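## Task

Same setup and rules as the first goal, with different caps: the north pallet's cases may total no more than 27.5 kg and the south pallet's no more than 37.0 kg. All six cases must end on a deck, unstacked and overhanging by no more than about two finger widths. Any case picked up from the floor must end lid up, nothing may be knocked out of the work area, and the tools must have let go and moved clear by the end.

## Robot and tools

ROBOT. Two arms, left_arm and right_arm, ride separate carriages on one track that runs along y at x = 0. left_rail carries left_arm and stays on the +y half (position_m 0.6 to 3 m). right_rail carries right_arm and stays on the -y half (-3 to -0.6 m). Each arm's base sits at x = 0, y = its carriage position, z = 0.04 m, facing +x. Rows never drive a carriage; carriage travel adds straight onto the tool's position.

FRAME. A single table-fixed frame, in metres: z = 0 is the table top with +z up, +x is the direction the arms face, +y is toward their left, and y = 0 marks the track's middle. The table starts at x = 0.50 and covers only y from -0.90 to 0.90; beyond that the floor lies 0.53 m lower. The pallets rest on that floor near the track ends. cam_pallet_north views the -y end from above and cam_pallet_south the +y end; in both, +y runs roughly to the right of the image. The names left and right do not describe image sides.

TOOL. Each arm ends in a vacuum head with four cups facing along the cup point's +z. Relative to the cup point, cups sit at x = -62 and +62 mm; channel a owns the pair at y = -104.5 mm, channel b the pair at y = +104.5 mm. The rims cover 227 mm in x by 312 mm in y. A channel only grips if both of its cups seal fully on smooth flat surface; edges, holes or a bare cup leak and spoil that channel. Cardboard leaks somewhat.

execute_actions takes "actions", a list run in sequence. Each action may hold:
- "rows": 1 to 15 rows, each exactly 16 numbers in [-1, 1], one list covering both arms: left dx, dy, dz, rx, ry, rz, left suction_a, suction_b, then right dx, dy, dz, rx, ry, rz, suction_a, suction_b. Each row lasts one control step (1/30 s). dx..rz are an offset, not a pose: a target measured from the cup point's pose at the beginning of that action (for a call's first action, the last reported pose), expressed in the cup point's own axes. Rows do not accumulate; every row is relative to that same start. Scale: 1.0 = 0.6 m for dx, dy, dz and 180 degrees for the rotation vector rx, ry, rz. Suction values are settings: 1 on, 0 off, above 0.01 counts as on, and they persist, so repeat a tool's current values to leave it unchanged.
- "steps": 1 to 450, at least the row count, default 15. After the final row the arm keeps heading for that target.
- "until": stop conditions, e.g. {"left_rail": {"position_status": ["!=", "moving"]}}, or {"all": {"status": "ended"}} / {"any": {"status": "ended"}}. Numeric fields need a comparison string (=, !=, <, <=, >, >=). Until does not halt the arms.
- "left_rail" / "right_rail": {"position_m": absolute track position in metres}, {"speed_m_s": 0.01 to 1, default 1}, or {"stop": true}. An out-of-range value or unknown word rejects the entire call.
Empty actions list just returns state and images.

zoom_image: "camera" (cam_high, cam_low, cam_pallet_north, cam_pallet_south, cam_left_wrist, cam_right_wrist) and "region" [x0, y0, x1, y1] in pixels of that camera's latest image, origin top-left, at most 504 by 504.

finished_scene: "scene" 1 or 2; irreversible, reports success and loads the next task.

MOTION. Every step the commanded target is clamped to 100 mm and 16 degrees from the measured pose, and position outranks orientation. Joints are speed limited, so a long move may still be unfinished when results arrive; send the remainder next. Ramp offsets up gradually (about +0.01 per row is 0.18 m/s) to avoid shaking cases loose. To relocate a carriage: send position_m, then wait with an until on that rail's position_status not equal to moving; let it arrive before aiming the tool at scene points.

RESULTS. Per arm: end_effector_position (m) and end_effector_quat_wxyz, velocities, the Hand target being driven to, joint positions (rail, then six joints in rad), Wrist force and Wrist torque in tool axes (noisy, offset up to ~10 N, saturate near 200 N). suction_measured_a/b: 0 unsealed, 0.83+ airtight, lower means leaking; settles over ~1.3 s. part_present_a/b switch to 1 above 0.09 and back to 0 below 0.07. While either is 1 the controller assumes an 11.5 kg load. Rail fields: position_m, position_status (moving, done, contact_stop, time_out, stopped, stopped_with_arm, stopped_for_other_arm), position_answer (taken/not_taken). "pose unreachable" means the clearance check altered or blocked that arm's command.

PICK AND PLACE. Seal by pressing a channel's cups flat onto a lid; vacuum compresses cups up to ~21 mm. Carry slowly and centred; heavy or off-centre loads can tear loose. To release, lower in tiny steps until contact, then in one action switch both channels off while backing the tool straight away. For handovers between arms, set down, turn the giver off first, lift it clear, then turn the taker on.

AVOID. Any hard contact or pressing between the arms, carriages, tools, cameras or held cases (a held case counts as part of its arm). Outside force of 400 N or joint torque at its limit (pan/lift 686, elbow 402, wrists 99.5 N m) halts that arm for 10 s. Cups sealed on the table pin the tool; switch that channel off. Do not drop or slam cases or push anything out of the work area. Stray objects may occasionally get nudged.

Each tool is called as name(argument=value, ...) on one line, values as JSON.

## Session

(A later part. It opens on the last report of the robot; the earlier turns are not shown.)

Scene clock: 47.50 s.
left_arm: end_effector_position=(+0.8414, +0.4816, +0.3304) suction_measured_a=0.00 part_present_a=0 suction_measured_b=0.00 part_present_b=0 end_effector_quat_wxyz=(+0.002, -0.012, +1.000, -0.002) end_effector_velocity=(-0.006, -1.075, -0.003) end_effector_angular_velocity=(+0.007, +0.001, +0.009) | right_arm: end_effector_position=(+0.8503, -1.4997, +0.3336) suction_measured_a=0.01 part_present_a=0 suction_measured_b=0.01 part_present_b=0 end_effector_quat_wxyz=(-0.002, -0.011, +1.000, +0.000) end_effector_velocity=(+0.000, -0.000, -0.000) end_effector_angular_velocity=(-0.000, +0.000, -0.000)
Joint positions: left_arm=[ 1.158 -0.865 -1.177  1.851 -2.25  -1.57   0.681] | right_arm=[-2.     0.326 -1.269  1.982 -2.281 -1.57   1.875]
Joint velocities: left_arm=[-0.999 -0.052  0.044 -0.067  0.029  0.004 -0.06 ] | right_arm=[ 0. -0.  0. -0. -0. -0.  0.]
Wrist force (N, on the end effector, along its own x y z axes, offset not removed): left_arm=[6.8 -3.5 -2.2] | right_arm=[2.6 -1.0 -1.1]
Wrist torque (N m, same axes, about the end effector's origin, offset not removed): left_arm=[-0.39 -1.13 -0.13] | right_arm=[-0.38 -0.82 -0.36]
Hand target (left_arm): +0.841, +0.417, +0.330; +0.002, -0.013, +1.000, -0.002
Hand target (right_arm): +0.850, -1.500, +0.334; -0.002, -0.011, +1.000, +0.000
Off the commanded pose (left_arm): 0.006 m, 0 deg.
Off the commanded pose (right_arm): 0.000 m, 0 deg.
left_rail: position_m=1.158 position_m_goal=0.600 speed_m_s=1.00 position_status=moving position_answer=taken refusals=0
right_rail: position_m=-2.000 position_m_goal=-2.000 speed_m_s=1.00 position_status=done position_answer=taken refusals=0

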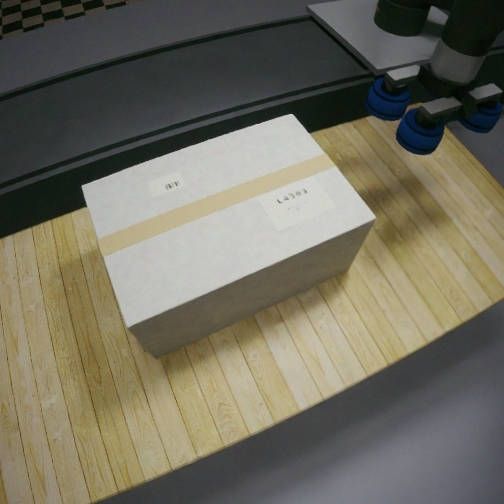

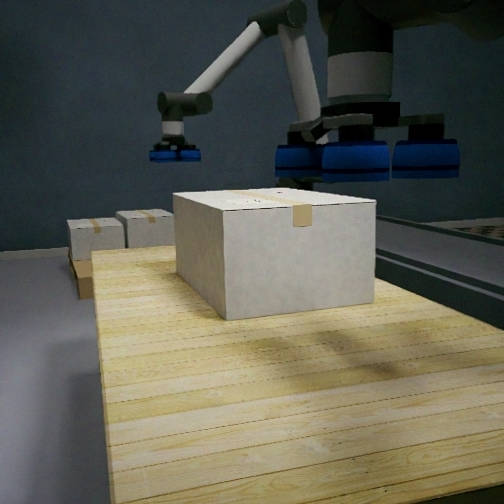

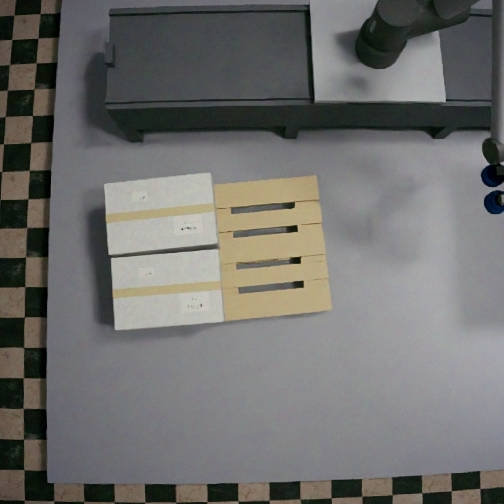

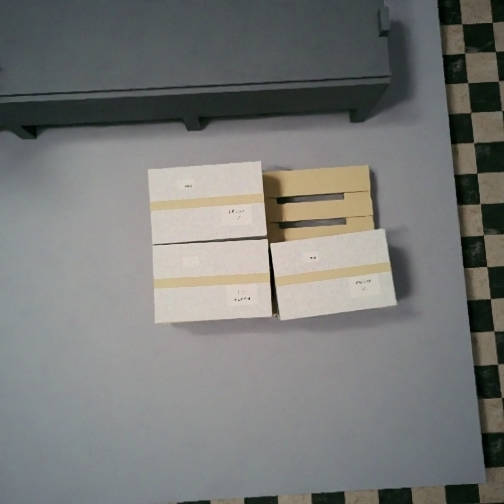

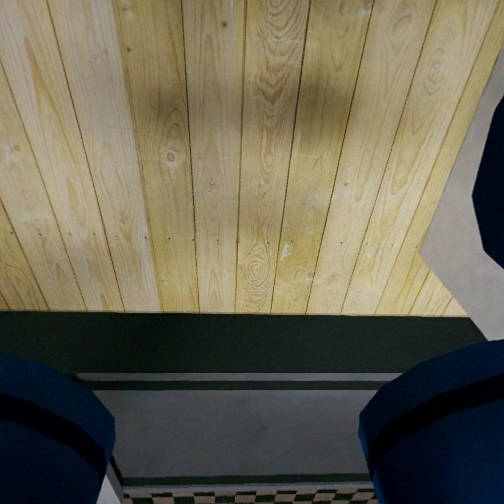

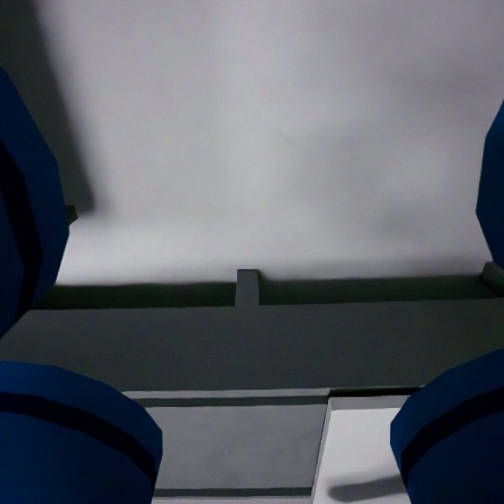

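execute_actions(actions=[{"steps":1},{"rows":[[-0.006,0,0.03,0,0,0,0,0,0,0,0,0,0,0,0,0],[-0.006,0,0.06,0,0,0,0,0,0,0,0,0,0,0,0,0],[-0.006,0,0.09,0,0,0,0,0,0,0,0,0,0,0,0,0],[-0.006,0,0.1,0,0,0,0,0,0,0,0,0,0,0,0,0],[-0.006,0,0.11,0,0,0,0,0,0,0,0,0,0,0,0,0],[-0.006,0,0.12,0,0,0,0,0,0,0,0,0,0,0,0,0],[-0.006,0,0.13,0,0,0,1,1,0,0,0,0,0,0,0,0],[-0.006,0,0.142,0,0,0,1,1,0,0,0,0,0,0,0,0]],"steps":22},{"rows":[[0,0,-0.01,0,0,0,1,1,0,0,0,0,0,0,0,0],[0,0,-0.02,0,0,0,1,1,0,0,0,0,0,0,0,0],[0,0,-0.04,0,0,0,1,1,0,0,0,0,0,0,0,0],[0,0,-0.06,0,0,0,1,1,0,0,0,0,0,0,0,0],[0,0,-0.08,0,0,0,1,1,0,0,0,0,0,0,0,0]],"steps":11},{"left_rail":{"position_m":3.0},"rows":[[0,0.02,0,0,0,0,1,1,0,0,0,0,0,0,0,0],[0,0.05,0,0,0,0,1,1,0,0,0,0,0,0,0,0],[0,0.09,0,0,0,0,1,1,0,0,0,0,0,0,0,0],[0,0.13,0,0,0,0,1,1,0,0,0,0,0,0,0,0],[0,0.17,0,0,0,0,1,1,0,0,0,0,0,0,0,0],[0,0.21,0,0,0,0,1,1,0,0,0,0,0,0,0,0],[0,0.25,0,0,0,0,1,1,0,0,0,0,0,0,0,0],[0,0.3,0,0,0,0,1,1,0,0,0,0,0,0,0,0],[0,0.35,0,0,0,0,1,1,0,0,0,0,0,0,0,0],[0,0.4,0,0,0,0,1,1,0,0,0,0,0,0,0,0],[0,0.45,0,0,0,0,1,1,0,0,0,0,0,0,0,0],[0,0.5,0,0,0,0,1,1,0,0,0,0,0,0,0,0],[0,0.55,0,0,0,0,1,1,0,0,0,0,0,0,0,0],[0,0.6,0,0,0,0,1,1,0,0,0,0,0,0,0,0],[0,0.7,0,0,0,0,1,1,0,0,0,0,0,0,0,0]],"steps":34},{"rows":[[0,0.02,0,0,0,0,1,1,0,0,0,0,0,0,0,0],[0,0.05,0,0,0,0,1,1,0,0,0,0,0,0,0,0],[0,0.09,0,0,0,0,1,1,0,0,0,0,0,0,0,0],[0,0.13,0,0,0,0,1,1,0,0,0,0,0,0,0,0],[0,0.17,0,0,0,0,1,1,0,0,0,0,0,0,0,0],[0.01,0.21,0.02,0,0,0,1,1,0,0,0,0,0,0,0,0],[0.01,0.25,0.04,0,0,0,1,1,0,0,0,0,0,0,0,0],[0.02,0.3,0.06,0,0,0,1,1,0,0,0,0,0,0,0,0],[0.02,0.35,0.08,0,0,0,1,1,0,0,0,0,0,0,0,0],[0.03,0.4,0.1,0,0,0,1,1,0,0,0,0,0,0,0,0],[0.03,0.45,0.12,0,0,0,1,1,0,0,0,0,0,0,0,0],[0.04,0.5,0.14,0,0,0,1,1,0,0,0,0,0,0,0,0],[0.04,0.55,0.16,0,0,0,1,1,0,0,0,0,0,0,0,0],[0.04,0.59,0.18,0,0,0,1,1,0,0,0,0,0,0,0,0],[0.04,0.613,0.18,0,0,0,1,1,0,0,0,0,0,0,0,0]],"steps":70,"until":{"all":{"status":"ended"}}}])

zoom_image(camera="cam_pallet_south", region=[200, 110, 440, 330])

Scene clock: 56.07 s.
left_arm: end_effector_position=(+0.8038, +3.1043, +0.1812) suction_measured_a=0.94 part_present_a=1 suction_measured_b=0.94 part_present_b=1 end_effector_quat_wxyz=(+0.004, -0.013, +1.000, -0.001) end_effector_velocity=(+0.001, -0.002, +0.000) end_effector_angular_velocity=(-0.006, -0.000, -0.001) | right_arm: end_effector_position=(+0.8503, -1.4997, +0.3336) suction_measured_a=0.01 part_present_a=0 suction_measured_b=0.01 part_present_b=0 end_effector_quat_wxyz=(-0.002, -0.011, +1.000, +0.000) end_effector_velocity=(+0.000, -0.000, +0.000) end_effector_angular_velocity=(-0.000, -0.000, +0.000)
Joint positions: left_arm=[ 3.    -0.121 -1.266  2.312 -2.624 -1.572  1.424] | right_arm=[-2.     0.326 -1.269  1.982 -2.281 -1.57   1.875]
Joint velocities: left_arm=[ 0.    -0.     0.    -0.001 -0.001 -0.006  0.001] | right_arm=[ 0.  0. -0. -0. -0. -0. -0.]
Wrist force (N, on the end effector, along its own x y z axes, offset not removed): left_arm=[5.3 4.8 -60.6] | right_arm=[-3.1 2.2 -2.4]
Wrist torque (N m, same axes, about the end effector's origin, offset not removed): left_arm=[1.24 -0.73 -0.16] | right_arm=[0.01 -0.05 -0.60]
Hand target (left_arm): +0.804, +3.104, +0.181; +0.004, -0.013, +1.000, -0.001
Hand target (right_arm): +0.850, -1.500, +0.334; -0.002, -0.011, +1.000, +0.000
Off the commanded pose (left_arm): 0.002 m, 0 deg.
Off the commanded pose (right_arm): 0.000 m, 0 deg.
left_rail: position_m=3.000 position_m_goal=3.000 speed_m_s=1.00 position_status=done position_answer=taken refusals=0
right_rail: position_m=-2.000 position_m_goal=-2.000 speed_m_s=1.00 position_status=done position_answer=taken refusals=0

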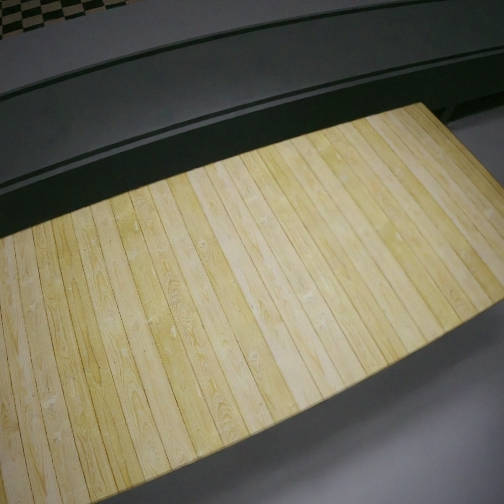

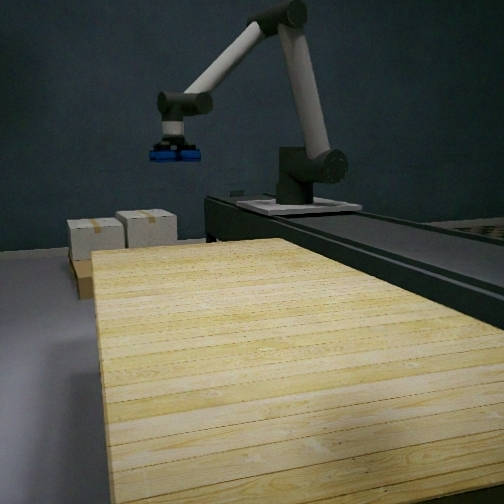

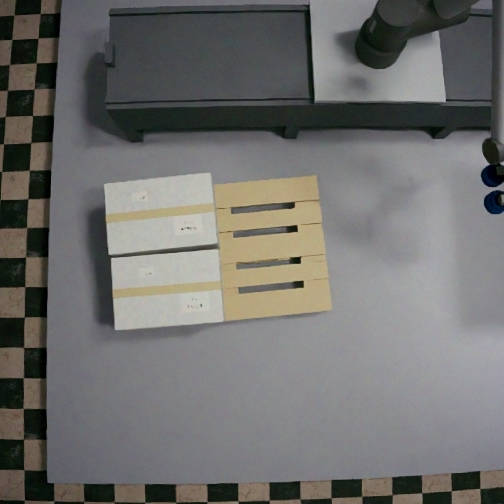

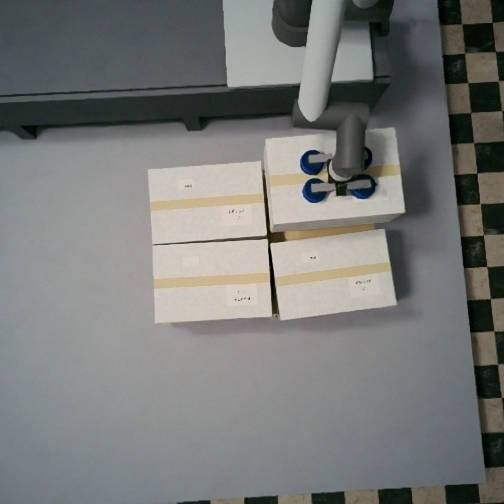

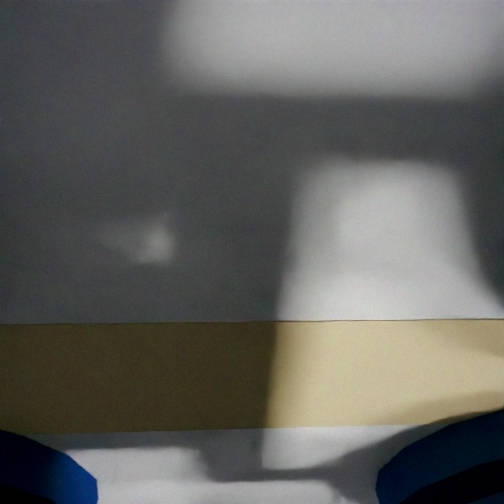

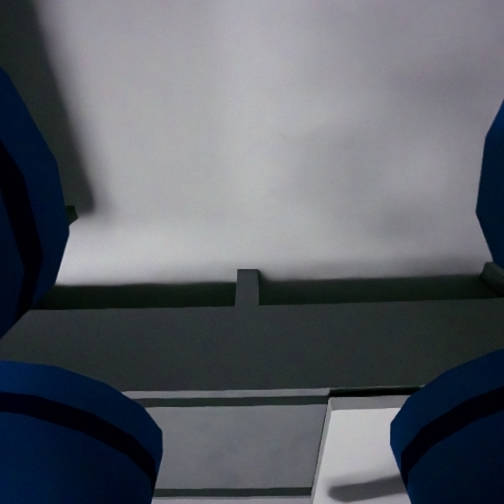

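Region (200, 110, 440, 330) of cam_pallet_south's 504x504 image, scaled by 2.100, with more detail than that image has; it fills the top 462 rows of this view, and the rest is white.

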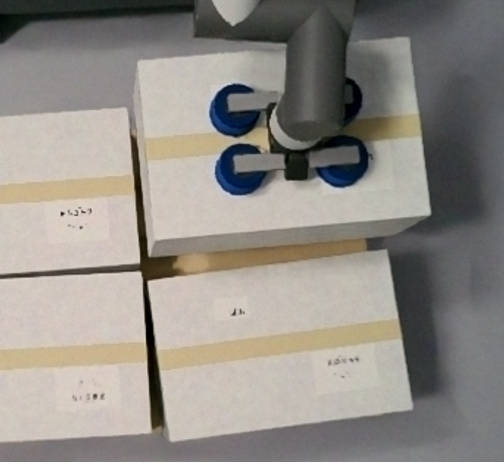

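execute_actions(actions=[{"rows":[[0,0.007,0,0,0.001,0.002,1,1,0,0,0,0,0,0,0,0],[0,0.014,0.01,0,0.002,0.004,1,1,0,0,0,0,0,0,0,0],[0,0.014,0.02,0,0.002,0.004,1,1,0,0,0,0,0,0,0,0],[0,0.014,0.04,0,0.002,0.004,1,1,0,0,0,0,0,0,0,0],[0,0.014,0.06,0,0.002,0.004,1,1,0,0,0,0,0,0,0,0],[0,0.014,0.09,0,0.002,0.004,1,1,0,0,0,0,0,0,0,0],[0,0.014,0.12,0,0.002,0.004,1,1,0,0,0,0,0,0,0,0],[0,0.014,0.15,0,0.002,0.004,1,1,0,0,0,0,0,0,0,0],[0,0.014,0.18,0,0.002,0.004,1,1,0,0,0,0,0,0,0,0],[0,0.014,0.22,0,0.002,0.004,1,1,0,0,0,0,0,0,0,0],[0,0.014,0.26,0,0.002,0.004,1,1,0,0,0,0,0,0,0,0],[0,0.014,0.3,0,0.002,0.004,1,1,0,0,0,0,0,0,0,0],[0,0.014,0.34,0,0.002,0.004,1,1,0,0,0,0,0,0,0,0],[0,0.014,0.38,0,0.002,0.004,1,1,0,0,0,0,0,0,0,0],[0,0.014,0.52,0,0.002,0.004,1,1,0,0,0,0,0,0,0,0]],"steps":32},{"rows":[[-0.008,0,0,0,0,0,1,1,0,0,0,0,0,0,0,0],[-0.016,0,0,0,0,0,1,1,0,0,0,0,0,0,0,0],[-0.024,0,0,0,0,0,1,1,0,0,0,0,0,0,0,0],[-0.03,0,0,0,0,0,1,1,0,0,0,0,0,0,0,0],[-0.035,0,0,0,0,0,1,1,0,0,0,0,0,0,0,0],[-0.04,0,0,0,0,0,1,1,0,0,0,0,0,0,0,0],[-0.045,0,0,0,0,0,1,1,0,0,0,0,0,0,0,0],[-0.05,0,0,0,0,0,1,1,0,0,0,0,0,0,0,0],[-0.055,0,0,0,0,0,1,1,0,0,0,0,0,0,0,0],[-0.06,0,0,0,0,0,1,1,0,0,0,0,0,0,0,0],[-0.065,0,0,0,0,0,1,1,0,0,0,0,0,0,0,0],[-0.07,0,0,0,0,0,1,1,0,0,0,0,0,0,0,0]],"steps":20}])

zoom_image(camera="cam_pallet_south", region=[200, 110, 440, 330])

Scene clock: 60.07 s.
left_arm: end_effector_position=(+0.8467, +3.1129, -0.1302) suction_measured_a=0.94 part_present_a=1 suction_measured_b=0.94 part_present_b=1 end_effector_quat_wxyz=(+0.001, -0.007, +1.000, -0.001) end_effector_velocity=(+0.005, +0.000, -0.001) end_effector_angular_velocity=(+0.000, +0.001, -0.000) | right_arm: end_effector_position=(+0.8503, -1.4997, +0.3336) suction_measured_a=0.01 part_present_a=0 suction_measured_b=0.01 part_present_b=0 end_effector_quat_wxyz=(-0.002, -0.011, +1.000, +0.000) end_effector_velocity=(+0.000, +0.000, -0.000) end_effector_angular_velocity=(-0.000, +0.000, +0.000)
Joint positions: left_arm=[ 3.    -0.104 -0.783  2.272 -3.061 -1.573  1.454] | right_arm=[-2.     0.326 -1.269  1.982 -2.281 -1.57   1.875]
Joint velocities: left_arm=[ 0.     0.001  0.001 -0.008  0.008 -0.     0.001] | right_arm=[ 0. -0.  0. -0.  0. -0. -0.]
Wrist force (N, on the end effector, along its own x y z axes, offset not removed): left_arm=[18.0 -1.2 -62.4] | right_arm=[0.3 4.7 -6.1]
Wrist torque (N m, same axes, about the end effector's origin, offset not removed): left_arm=[1.45 -1.04 -4.37] | right_arm=[0.49 -0.36 -0.45]
Hand target (left_arm): +0.847, +3.113, -0.130; +0.001, -0.007, +1.000, -0.001
Hand target (right_arm): +0.850, -1.500, +0.334; -0.002, -0.011, +1.000, +0.000
Off the commanded pose (left_arm): 0.000 m, 0 deg.
Off the commanded pose (right_arm): 0.000 m, 0 deg.
left_rail: position_m=3.000 position_m_goal=3.000 speed_m_s=1.00 position_status=done position_answer=taken refusals=0
right_rail: position_m=-2.000 position_m_goal=-2.000 speed_m_s=1.00 position_status=done position_answer=taken refusals=0

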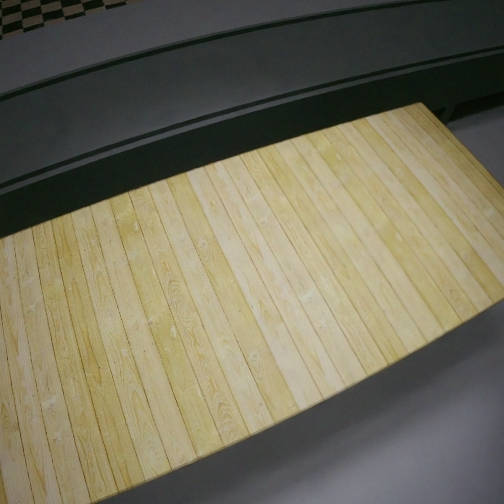

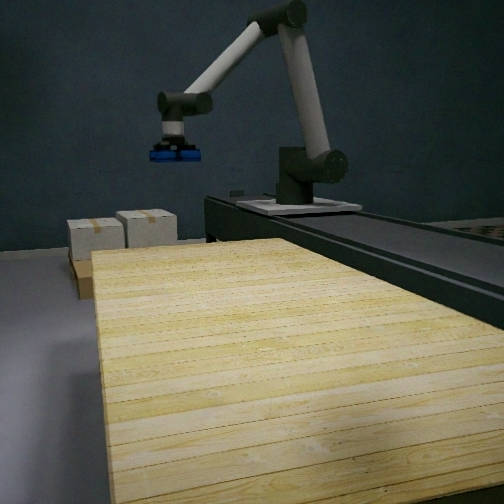

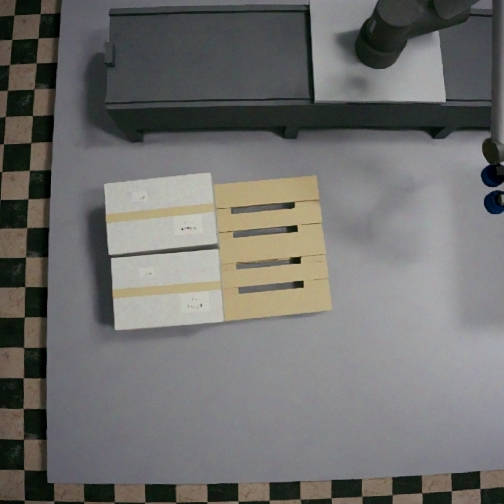

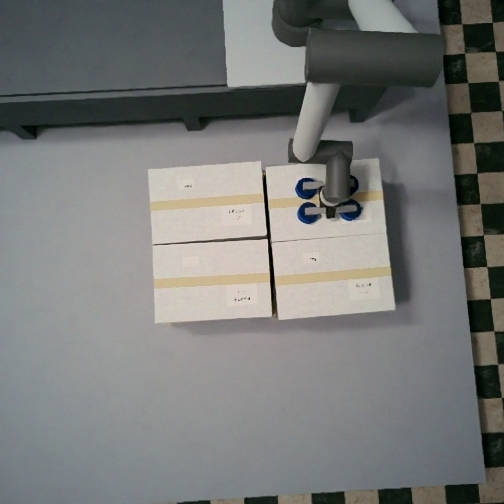

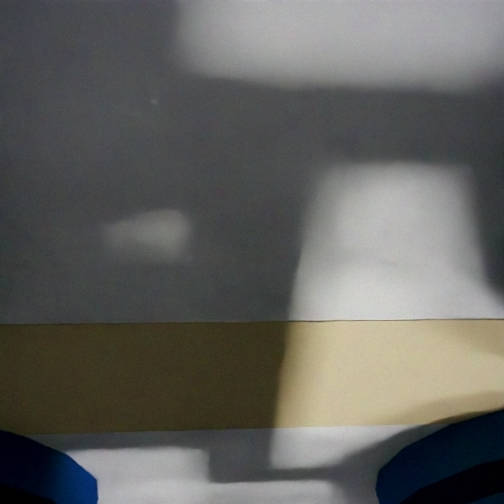

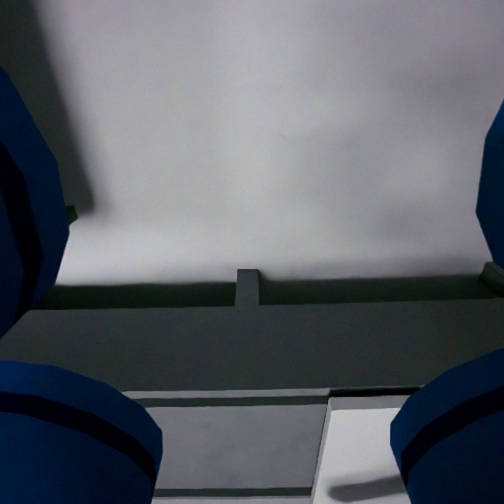

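Region (200, 110, 440, 330) of cam_pallet_south's 504x504 image, scaled by 2.100, with more detail than that image has; it fills the top 462 rows of this view, and the rest is white.

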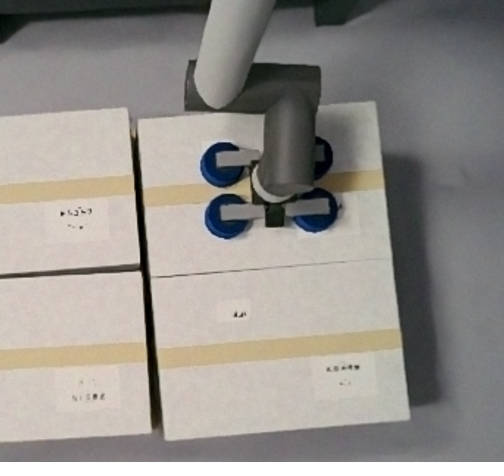

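Worked. Back off 1 cm and lower.

execute_actions(actions=[{"rows":[[0.006,0,0.004,0,0,0,1,1,0,0,0,0,0,0,0,0],[0.012,0,0.008,0,0,0,1,1,0,0,0,0,0,0,0,0],[0.018,0,0.013,0,0,0,1,1,0,0,0,0,0,0,0,0],[0.018,0,0.018,0,0,0,1,1,0,0,0,0,0,0,0,0],[0.018,0,0.023,0,0,0,1,1,0,0,0,0,0,0,0,0],[0.018,0,0.026,0,0,0,1,1,0,0,0,0,0,0,0,0]],"steps":14}])

execute_actions(actions=[{"rows":[[0,0,0.002,0,0,0,1,1,0,0,0,0,0,0,0,0],[0,0,0.004,0,0,0,1,1,0,0,0,0,0,0,0,0]],"steps":9}])

Scene clock: 61.97 s.
left_arm: end_effector_position=(+0.8360, +3.1129, -0.1455) suction_measured_a=0.94 part_present_a=1 suction_measured_b=0.94 part_present_b=1 end_effector_quat_wxyz=(+0.001, -0.007, +1.000, -0.001) end_effector_velocity=(-0.001, -0.000, -0.004) end_effector_angular_velocity=(+0.000, -0.001, -0.000) | right_arm: end_effector_position=(+0.8503, -1.4997, +0.3336) suction_measured_a=0.01 part_present_a=0 suction_measured_b=0.01 part_present_b=0 end_effector_quat_wxyz=(-0.002, -0.011, +1.000, +0.000) end_effector_velocity=(+0.000, -0.000, -0.000) end_effector_angular_velocity=(-0.000, -0.000, -0.000)
Joint positions: left_arm=[ 3.    -0.105 -0.76   2.283 -3.095 -1.573  1.452] | right_arm=[-2.     0.326 -1.269  1.982 -2.281 -1.57   1.875]
Joint velocities: left_arm=[ 0.    -0.001  0.006  0.001 -0.008  0.    -0.   ] | right_arm=[ 0. -0.  0.  0. -0. -0.  0.]
Wrist force (N, on the end effector, along its own x y z axes, offset not removed): left_arm=[4.9 -3.2 -61.5] | right_arm=[0.5 -0.1 -1.9]
Wrist torque (N m, same axes, about the end effector's origin, offset not removed): left_arm=[1.62 -0.87 -0.02] | right_arm=[-0.22 -0.49 -0.62]
Hand target (left_arm): +0.836, +3.113, -0.146; +0.001, -0.007, +1.000, -0.001
Hand target (right_arm): +0.850, -1.500, +0.334; -0.002, -0.011, +1.000, +0.000
Off the commanded pose (left_arm): 0.000 m, 0 deg.
Off the commanded pose (right_arm): 0.000 m, 0 deg.
left_rail: position_m=3.000 position_m_goal=3.000 speed_m_s=1.00 position_status=done position_answer=taken refusals=0
right_rail: position_m=-2.000 position_m_goal=-2.000 speed_m_s=1.00 position_status=done position_answer=taken refusals=0

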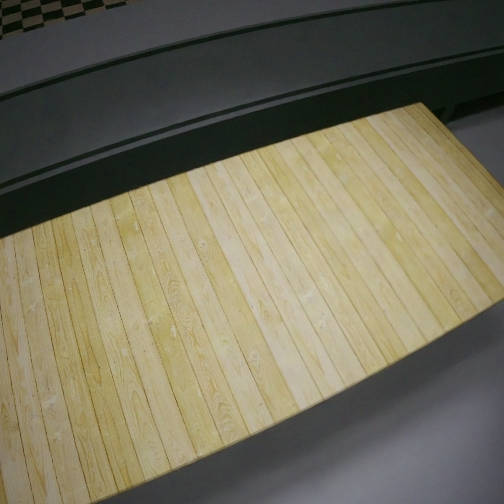

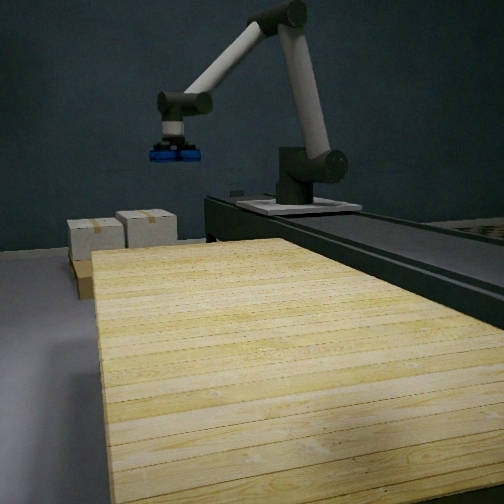

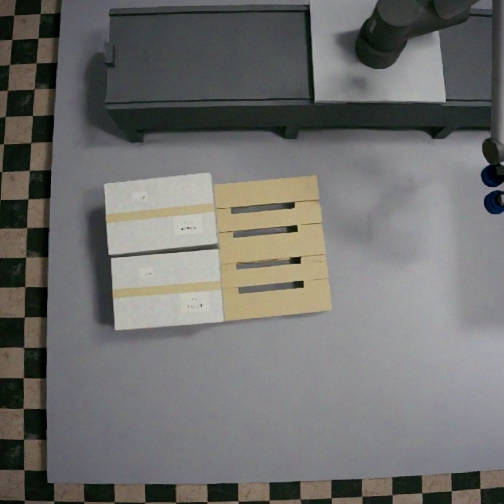

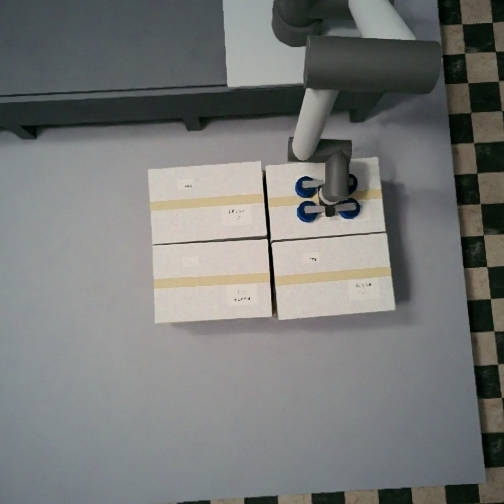

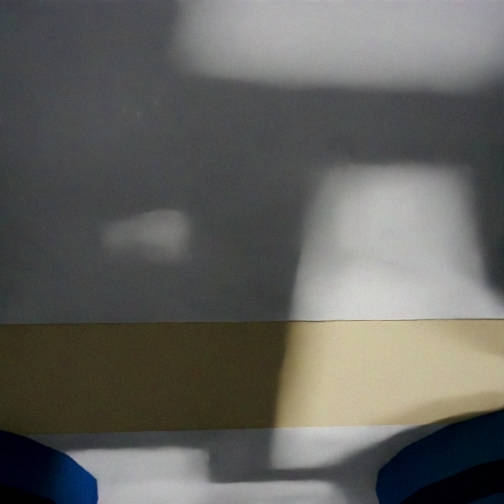

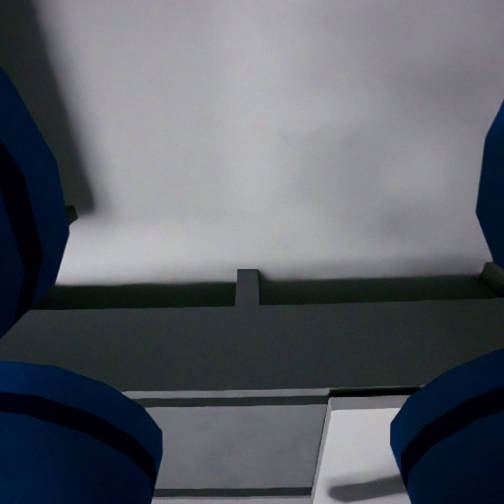

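Scene clock: 62.27 s.
left_arm: end_effector_position=(+0.8359, +3.1129, -0.1478) suction_measured_a=0.94 part_present_a=1 suction_measured_b=0.94 part_present_b=1 end_effector_quat_wxyz=(+0.000, -0.007, +1.000, -0.001) end_effector_velocity=(+0.001, -0.000, -0.002) end_effector_angular_velocity=(-0.000, -0.001, +0.000) | right_arm: end_effector_position=(+0.8503, -1.4997, +0.3336) suction_measured_a=0.01 part_present_a=0 suction_measured_b=0.01 part_present_b=0 end_effector_quat_wxyz=(-0.002, -0.011, +1.000, +0.000) end_effector_velocity=(+0.000, -0.000, -0.000) end_effector_angular_velocity=(-0.000, +0.000, -0.000)
Joint positions: left_arm=[ 3.    -0.105 -0.757  2.282 -3.097 -1.573  1.452] | right_arm=[-2.     0.326 -1.269  1.982 -2.281 -1.57   1.875]
Joint velocities: left_arm=[ 0.     0.     0.003 -0.001 -0.002 -0.    -0.   ] | right_arm=[ 0. -0.  0. -0.  0.  0. -0.]
Wrist force (N, on the end effector, along its own x y z axes, offset not removed): left_arm=[4.9 -0.6 -61.5] | right_arm=[0.0 -1.4 -4.9]
Wrist torque (N m, same axes, about the end effector's origin, offset not removed): left_arm=[2.02 -0.79 -0.16] | right_arm=[-0.13 -0.59 -0.59]
Hand target (left_arm): +0.836, +3.113, -0.148; +0.001, -0.007, +1.000, -0.001
Hand target (right_arm): +0.850, -1.500, +0.334; -0.002, -0.011, +1.000, +0.000
Off the commanded pose (left_arm): 0.000 m, 0 deg.
Off the commanded pose (right_arm): 0.000 m, 0 deg.
left_rail: position_m=3.000 position_m_goal=3.000 speed_m_s=1.00 position_status=done position_answer=taken refusals=0
right_rail: position_m=-2.000 position_m_goal=-2.000 speed_m_s=1.00 position_status=done position_answer=taken refusals=0

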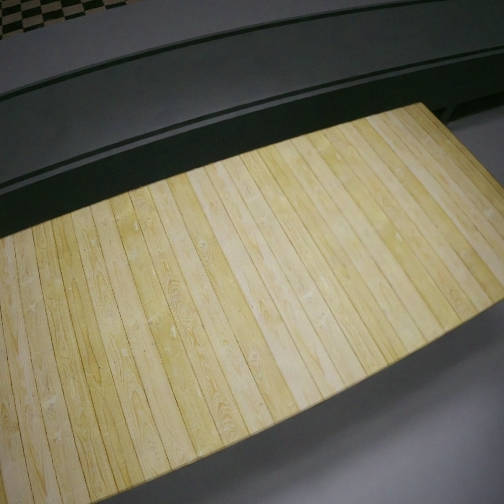

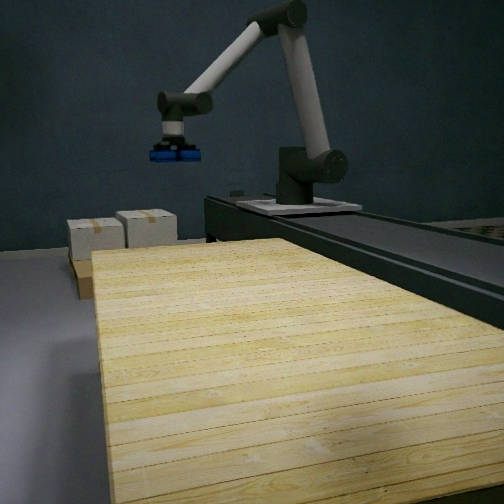

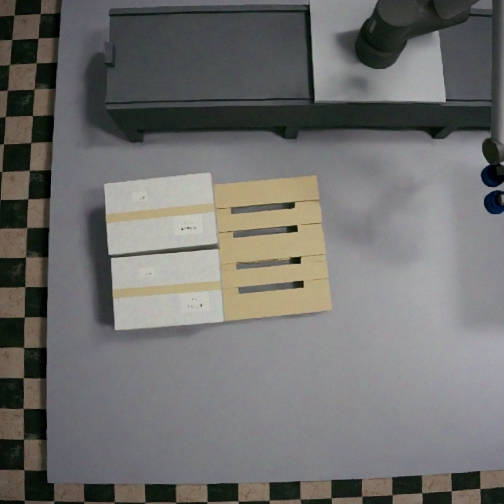

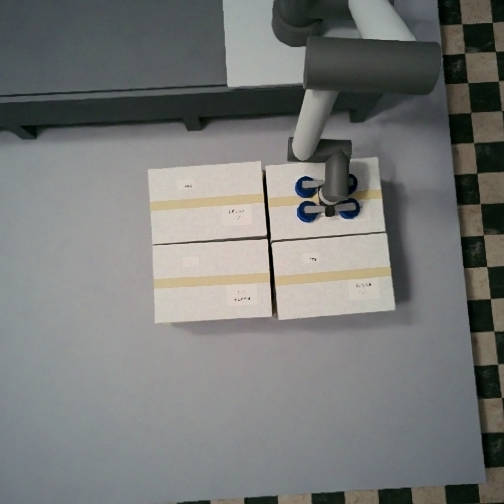

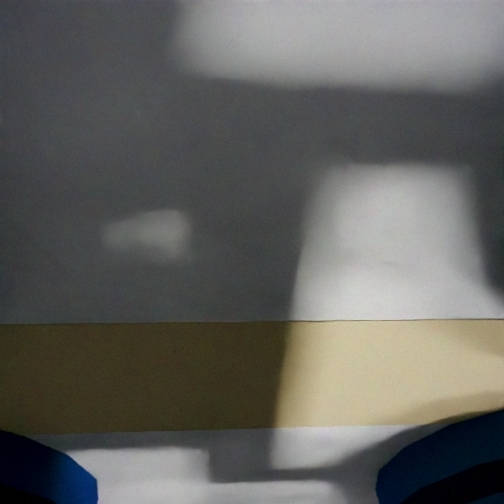

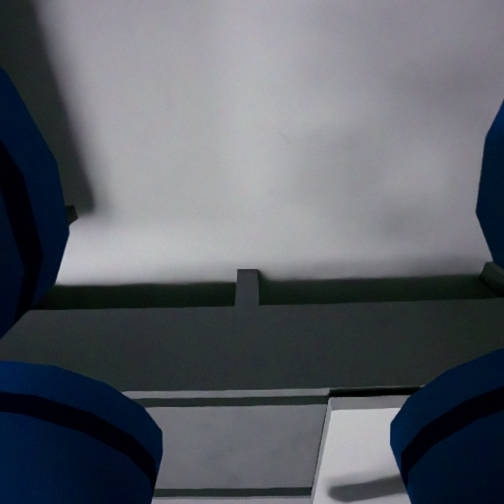

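execute_actions(actions=[{"rows":[[0,0,0.002,0,0,0,1,1,0,0,0,0,0,0,0,0],[0,0,0.004,0,0,0,1,1,0,0,0,0,0,0,0,0]],"steps":9}])

Scene clock: 62.93 s.
left_arm: end_effector_position=(+0.8358, +3.1129, -0.1501) suction_measured_a=0.94 part_present_a=1 suction_measured_b=0.94 part_present_b=1 end_effector_quat_wxyz=(+0.000, -0.007, +1.000, -0.001) end_effector_velocity=(-0.000, +0.000, -0.002) end_effector_angular_velocity=(-0.000, -0.000, +0.000) | right_arm: end_effector_position=(+0.8503, -1.4997, +0.3336) suction_measured_a=0.01 part_present_a=0 suction_measured_b=0.01 part_present_b=0 end_effector_quat_wxyz=(-0.002, -0.011, +1.000, +0.000) end_effector_velocity=(+0.000, -0.000, +0.000) end_effector_angular_velocity=(-0.000, -0.000, +0.000)
Joint positions: left_arm=[ 3.    -0.105 -0.753  2.282 -3.1   -1.573  1.452] | right_arm=[-2.     0.326 -1.269  1.982 -2.281 -1.57   1.875]
Joint velocities: left_arm=[ 0.     0.     0.003 -0.    -0.002  0.    -0.   ] | right_arm=[ 0.  0. -0. -0. -0. -0. -0.]
Wrist force (N, on the end effector, along its own x y z axes, offset not removed): left_arm=[6.5 -2.1 -63.6] | right_arm=[0.3 -0.1 -1.4]
Wrist torque (N m, same axes, about the end effector's origin, offset not removed): left_arm=[1.78 -0.92 -0.15] | right_arm=[-0.07 -0.57 -0.34]
Hand target (left_arm): +0.836, +3.113, -0.150; +0.000, -0.007, +1.000, -0.001
Hand target (right_arm): +0.850, -1.500, +0.334; -0.002, -0.011, +1.000, +0.000
Off the commanded pose (left_arm): 0.000 m, 0 deg.
Off the commanded pose (right_arm): 0.000 m, 0 deg.
left_rail: position_m=3.000 position_m_goal=3.000 speed_m_s=1.00 position_status=done position_answer=taken refusals=0
right_rail: position_m=-2.000 position_m_goal=-2.000 speed_m_s=1.00 position_status=done position_answer=taken refusals=0

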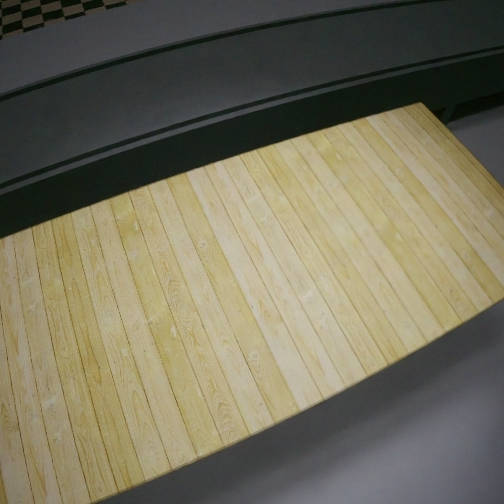

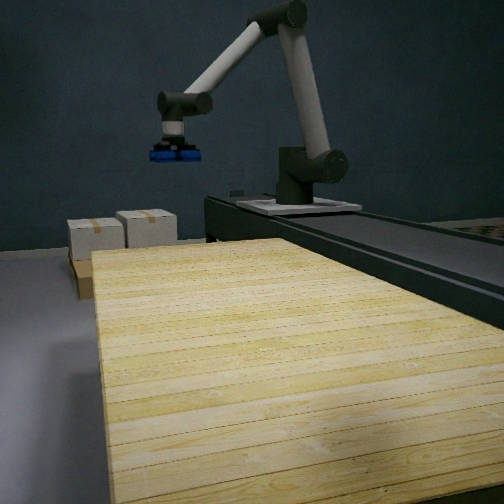

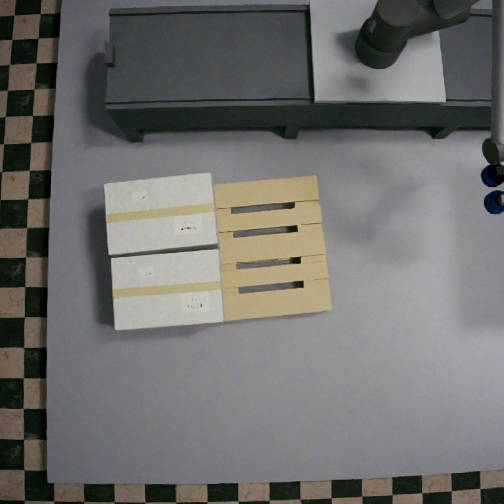

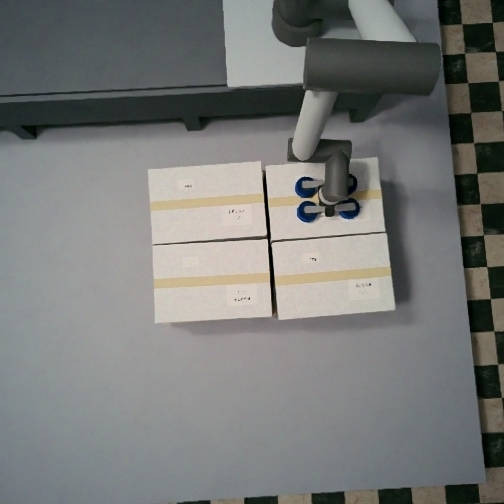

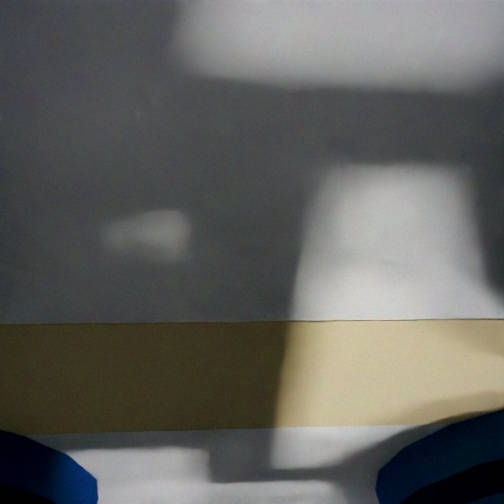

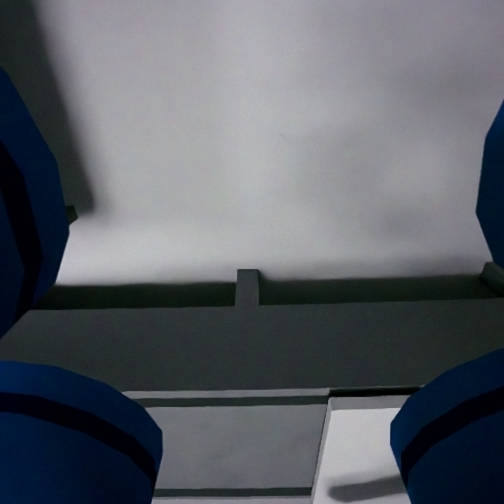

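execute_actions(actions=[])

Scene clock: 64.40 s.
left_arm: end_effector_position=(+0.8359, +3.1129, -0.1502) suction_measured_a=0.94 part_present_a=1 suction_measured_b=0.94 part_present_b=1 end_effector_quat_wxyz=(+0.000, -0.007, +1.000, -0.001) end_effector_velocity=(+0.000, -0.000, -0.000) end_effector_angular_velocity=(-0.000, -0.000, -0.000) | right_arm: end_effector_position=(+0.8503, -1.4997, +0.3336) suction_measured_a=0.01 part_present_a=0 suction_measured_b=0.01 part_present_b=0 end_effector_quat_wxyz=(-0.002, -0.011, +1.000, +0.000) end_effector_velocity=(+0.000, +0.000, -0.000) end_effector_angular_velocity=(+0.000, +0.000, -0.000)
Joint positions: left_arm=[ 3.    -0.105 -0.753  2.282 -3.1   -1.573  1.452] | right_arm=[-2.     0.326 -1.269  1.982 -2.281 -1.57   1.875]
Joint velocities: left_arm=[ 0. -0.  0. -0. -0. -0.  0.] | right_arm=[ 0. -0.  0. -0.  0.  0.  0.]
Wrist force (N, on the end effector, along its own x y z axes, offset not removed): left_arm=[5.2 -2.2 -60.9] | right_arm=[-4.7 0.0 -2.0]
Wrist torque (N m, same axes, about the end effector's origin, offset not removed): left_arm=[1.79 -0.82 -0.09] | right_arm=[-0.10 0.07 -0.52]
Hand target (left_arm): +0.836, +3.113, -0.150; +0.000, -0.007, +1.000, -0.001
Hand target (right_arm): +0.850, -1.500, +0.334; -0.002, -0.011, +1.000, +0.000
Off the commanded pose (left_arm): 0.000 m, 0 deg.
Off the commanded pose (right_arm): 0.000 m, 0 deg.
left_rail: position_m=3.000 position_m_goal=3.000 speed_m_s=1.00 position_status=done position_answer=taken refusals=0
right_rail: position_m=-2.000 position_m_goal=-2.000 speed_m_s=1.00 position_status=done position_answer=taken refusals=0

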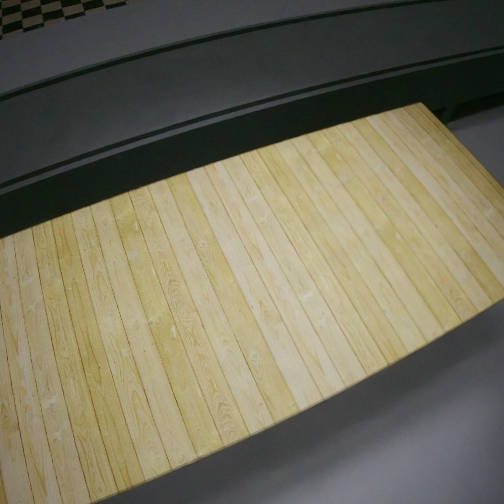

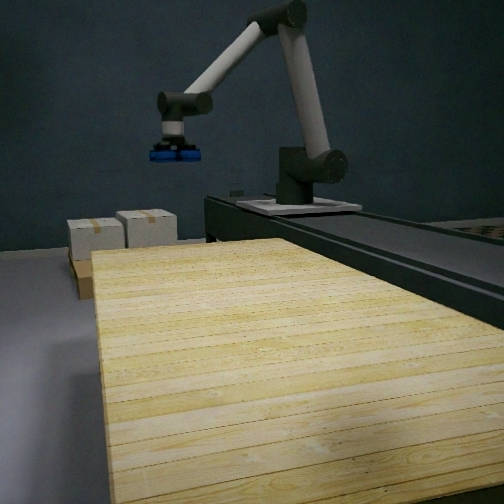

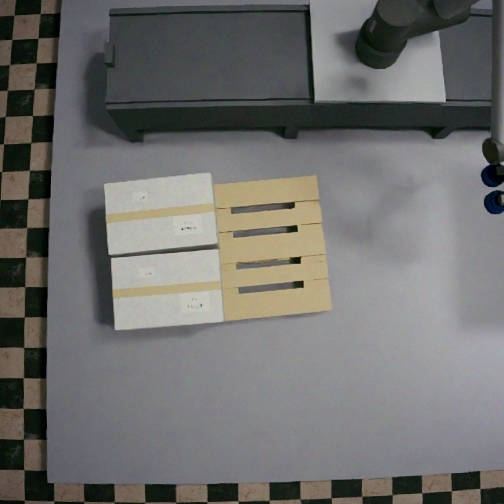

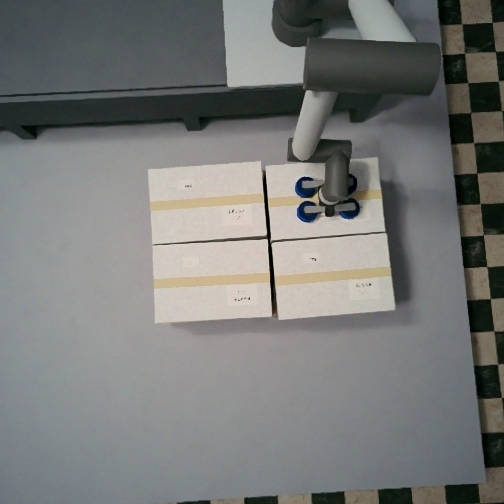

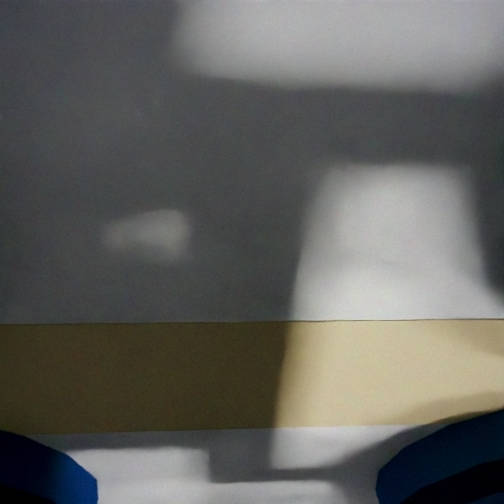

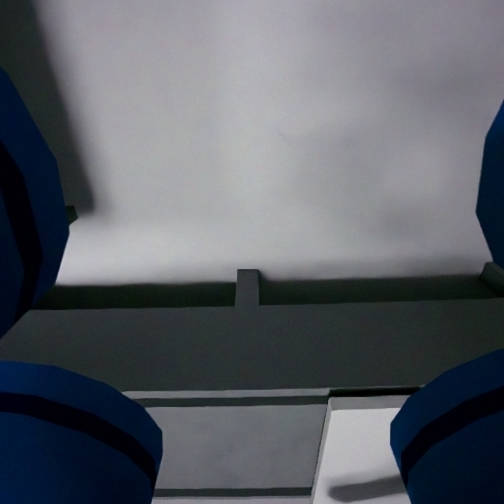

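execute_actions(actions=[{"rows":[[0,0,0.002,0,0,0,1,1,0,0,0,0,0,0,0,0],[0,0,0.004,0,0,0,1,1,0,0,0,0,0,0,0,0]],"steps":9}])

Scene clock: 65.07 s.
left_arm: end_effector_position=(+0.8360, +3.1129, -0.1520) suction_measured_a=0.94 part_present_a=1 suction_measured_b=0.94 part_present_b=1 end_effector_quat_wxyz=(+0.001, -0.007, +1.000, -0.001) end_effector_velocity=(-0.001, +0.000, -0.002) end_effector_angular_velocity=(+0.000, +0.001, -0.000) | right_arm: end_effector_position=(+0.8503, -1.4997, +0.3336) suction_measured_a=0.01 part_present_a=0 suction_measured_b=0.01 part_present_b=0 end_effector_quat_wxyz=(-0.002, -0.011, +1.000, +0.000) end_effector_velocity=(+0.000, -0.000, -0.000) end_effector_angular_velocity=(-0.000, +0.000, -0.000)
Joint positions: left_arm=[ 3.    -0.105 -0.75   2.281 -3.104 -1.573  1.452] | right_arm=[-2.     0.326 -1.269  1.982 -2.281 -1.57   1.875]
Joint velocities: left_arm=[ 0.     0.     0.002  0.    -0.001 -0.     0.   ] | right_arm=[ 0. -0.  0. -0.  0. -0.  0.]
Wrist force (N, on the end effector, along its own x y z axes, offset not removed): left_arm=[90.1 -7.9 -200.0] | right_arm=[1.6 -3.9 -4.0]
Wrist torque (N m, same axes, about the end effector's origin, offset not removed): left_arm=[-9.11 -17.18 -1.43] | right_arm=[-0.71 -0.80 -0.60]
Hand target (left_arm): +0.836, +3.113, -0.153; +0.000, -0.007, +1.000, -0.001
Hand target (right_arm): +0.850, -1.500, +0.334; -0.002, -0.011, +1.000, +0.000
Off the commanded pose (left_arm): 0.001 m, 0 deg.
Off the commanded pose (right_arm): 0.000 m, 0 deg.
left_rail: position_m=3.000 position_m_goal=3.000 speed_m_s=1.00 position_status=done position_answer=taken refusals=0
right_rail: position_m=-2.000 position_m_goal=-2.000 speed_m_s=1.00 position_status=done position_answer=taken refusals=0

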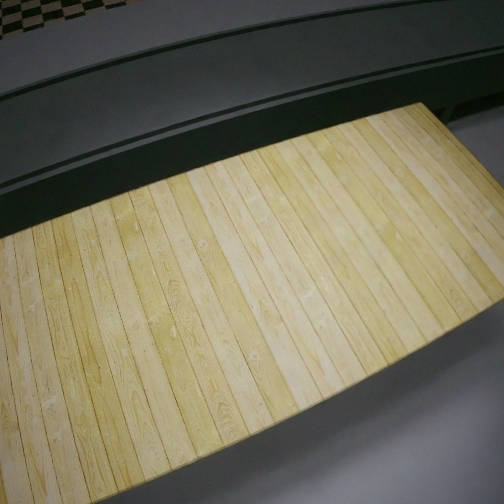

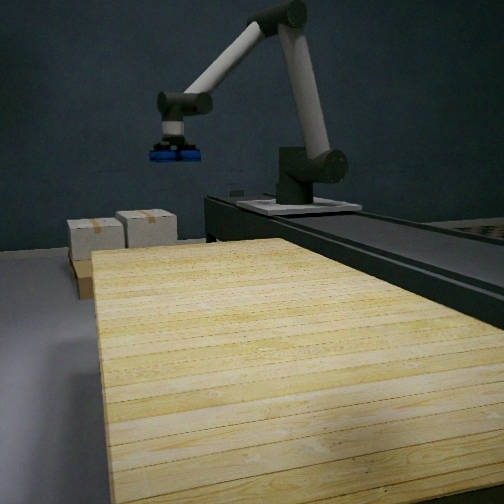

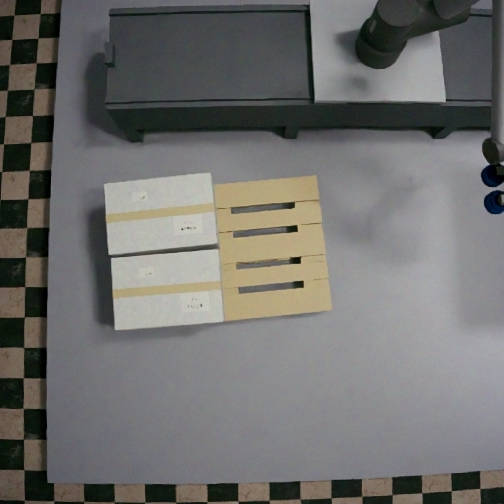

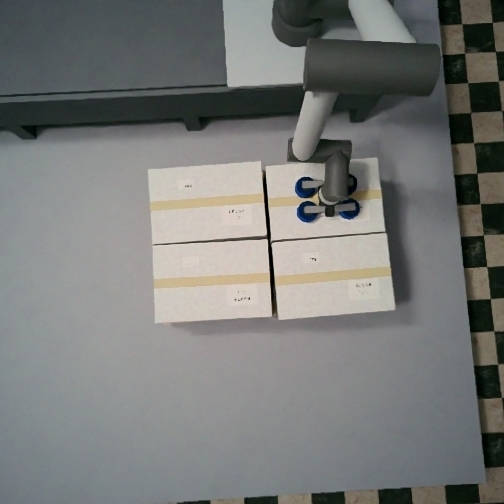

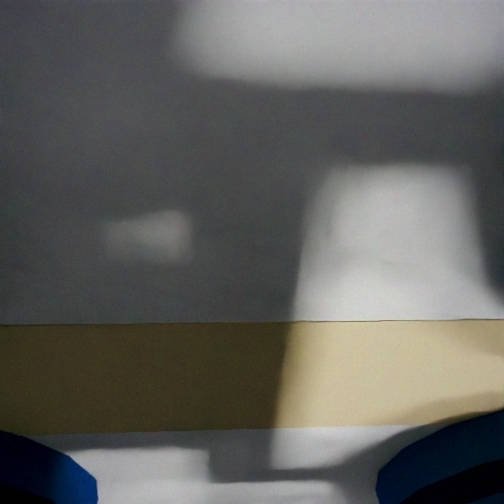

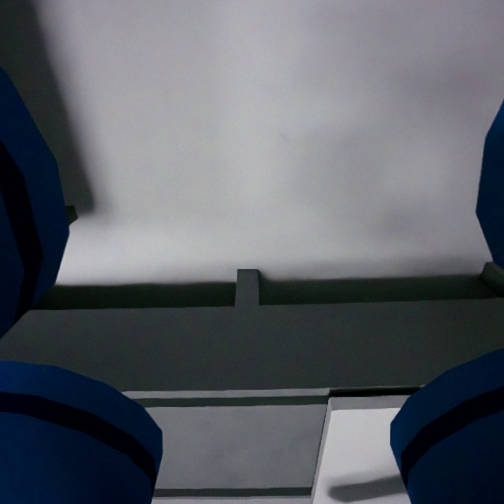

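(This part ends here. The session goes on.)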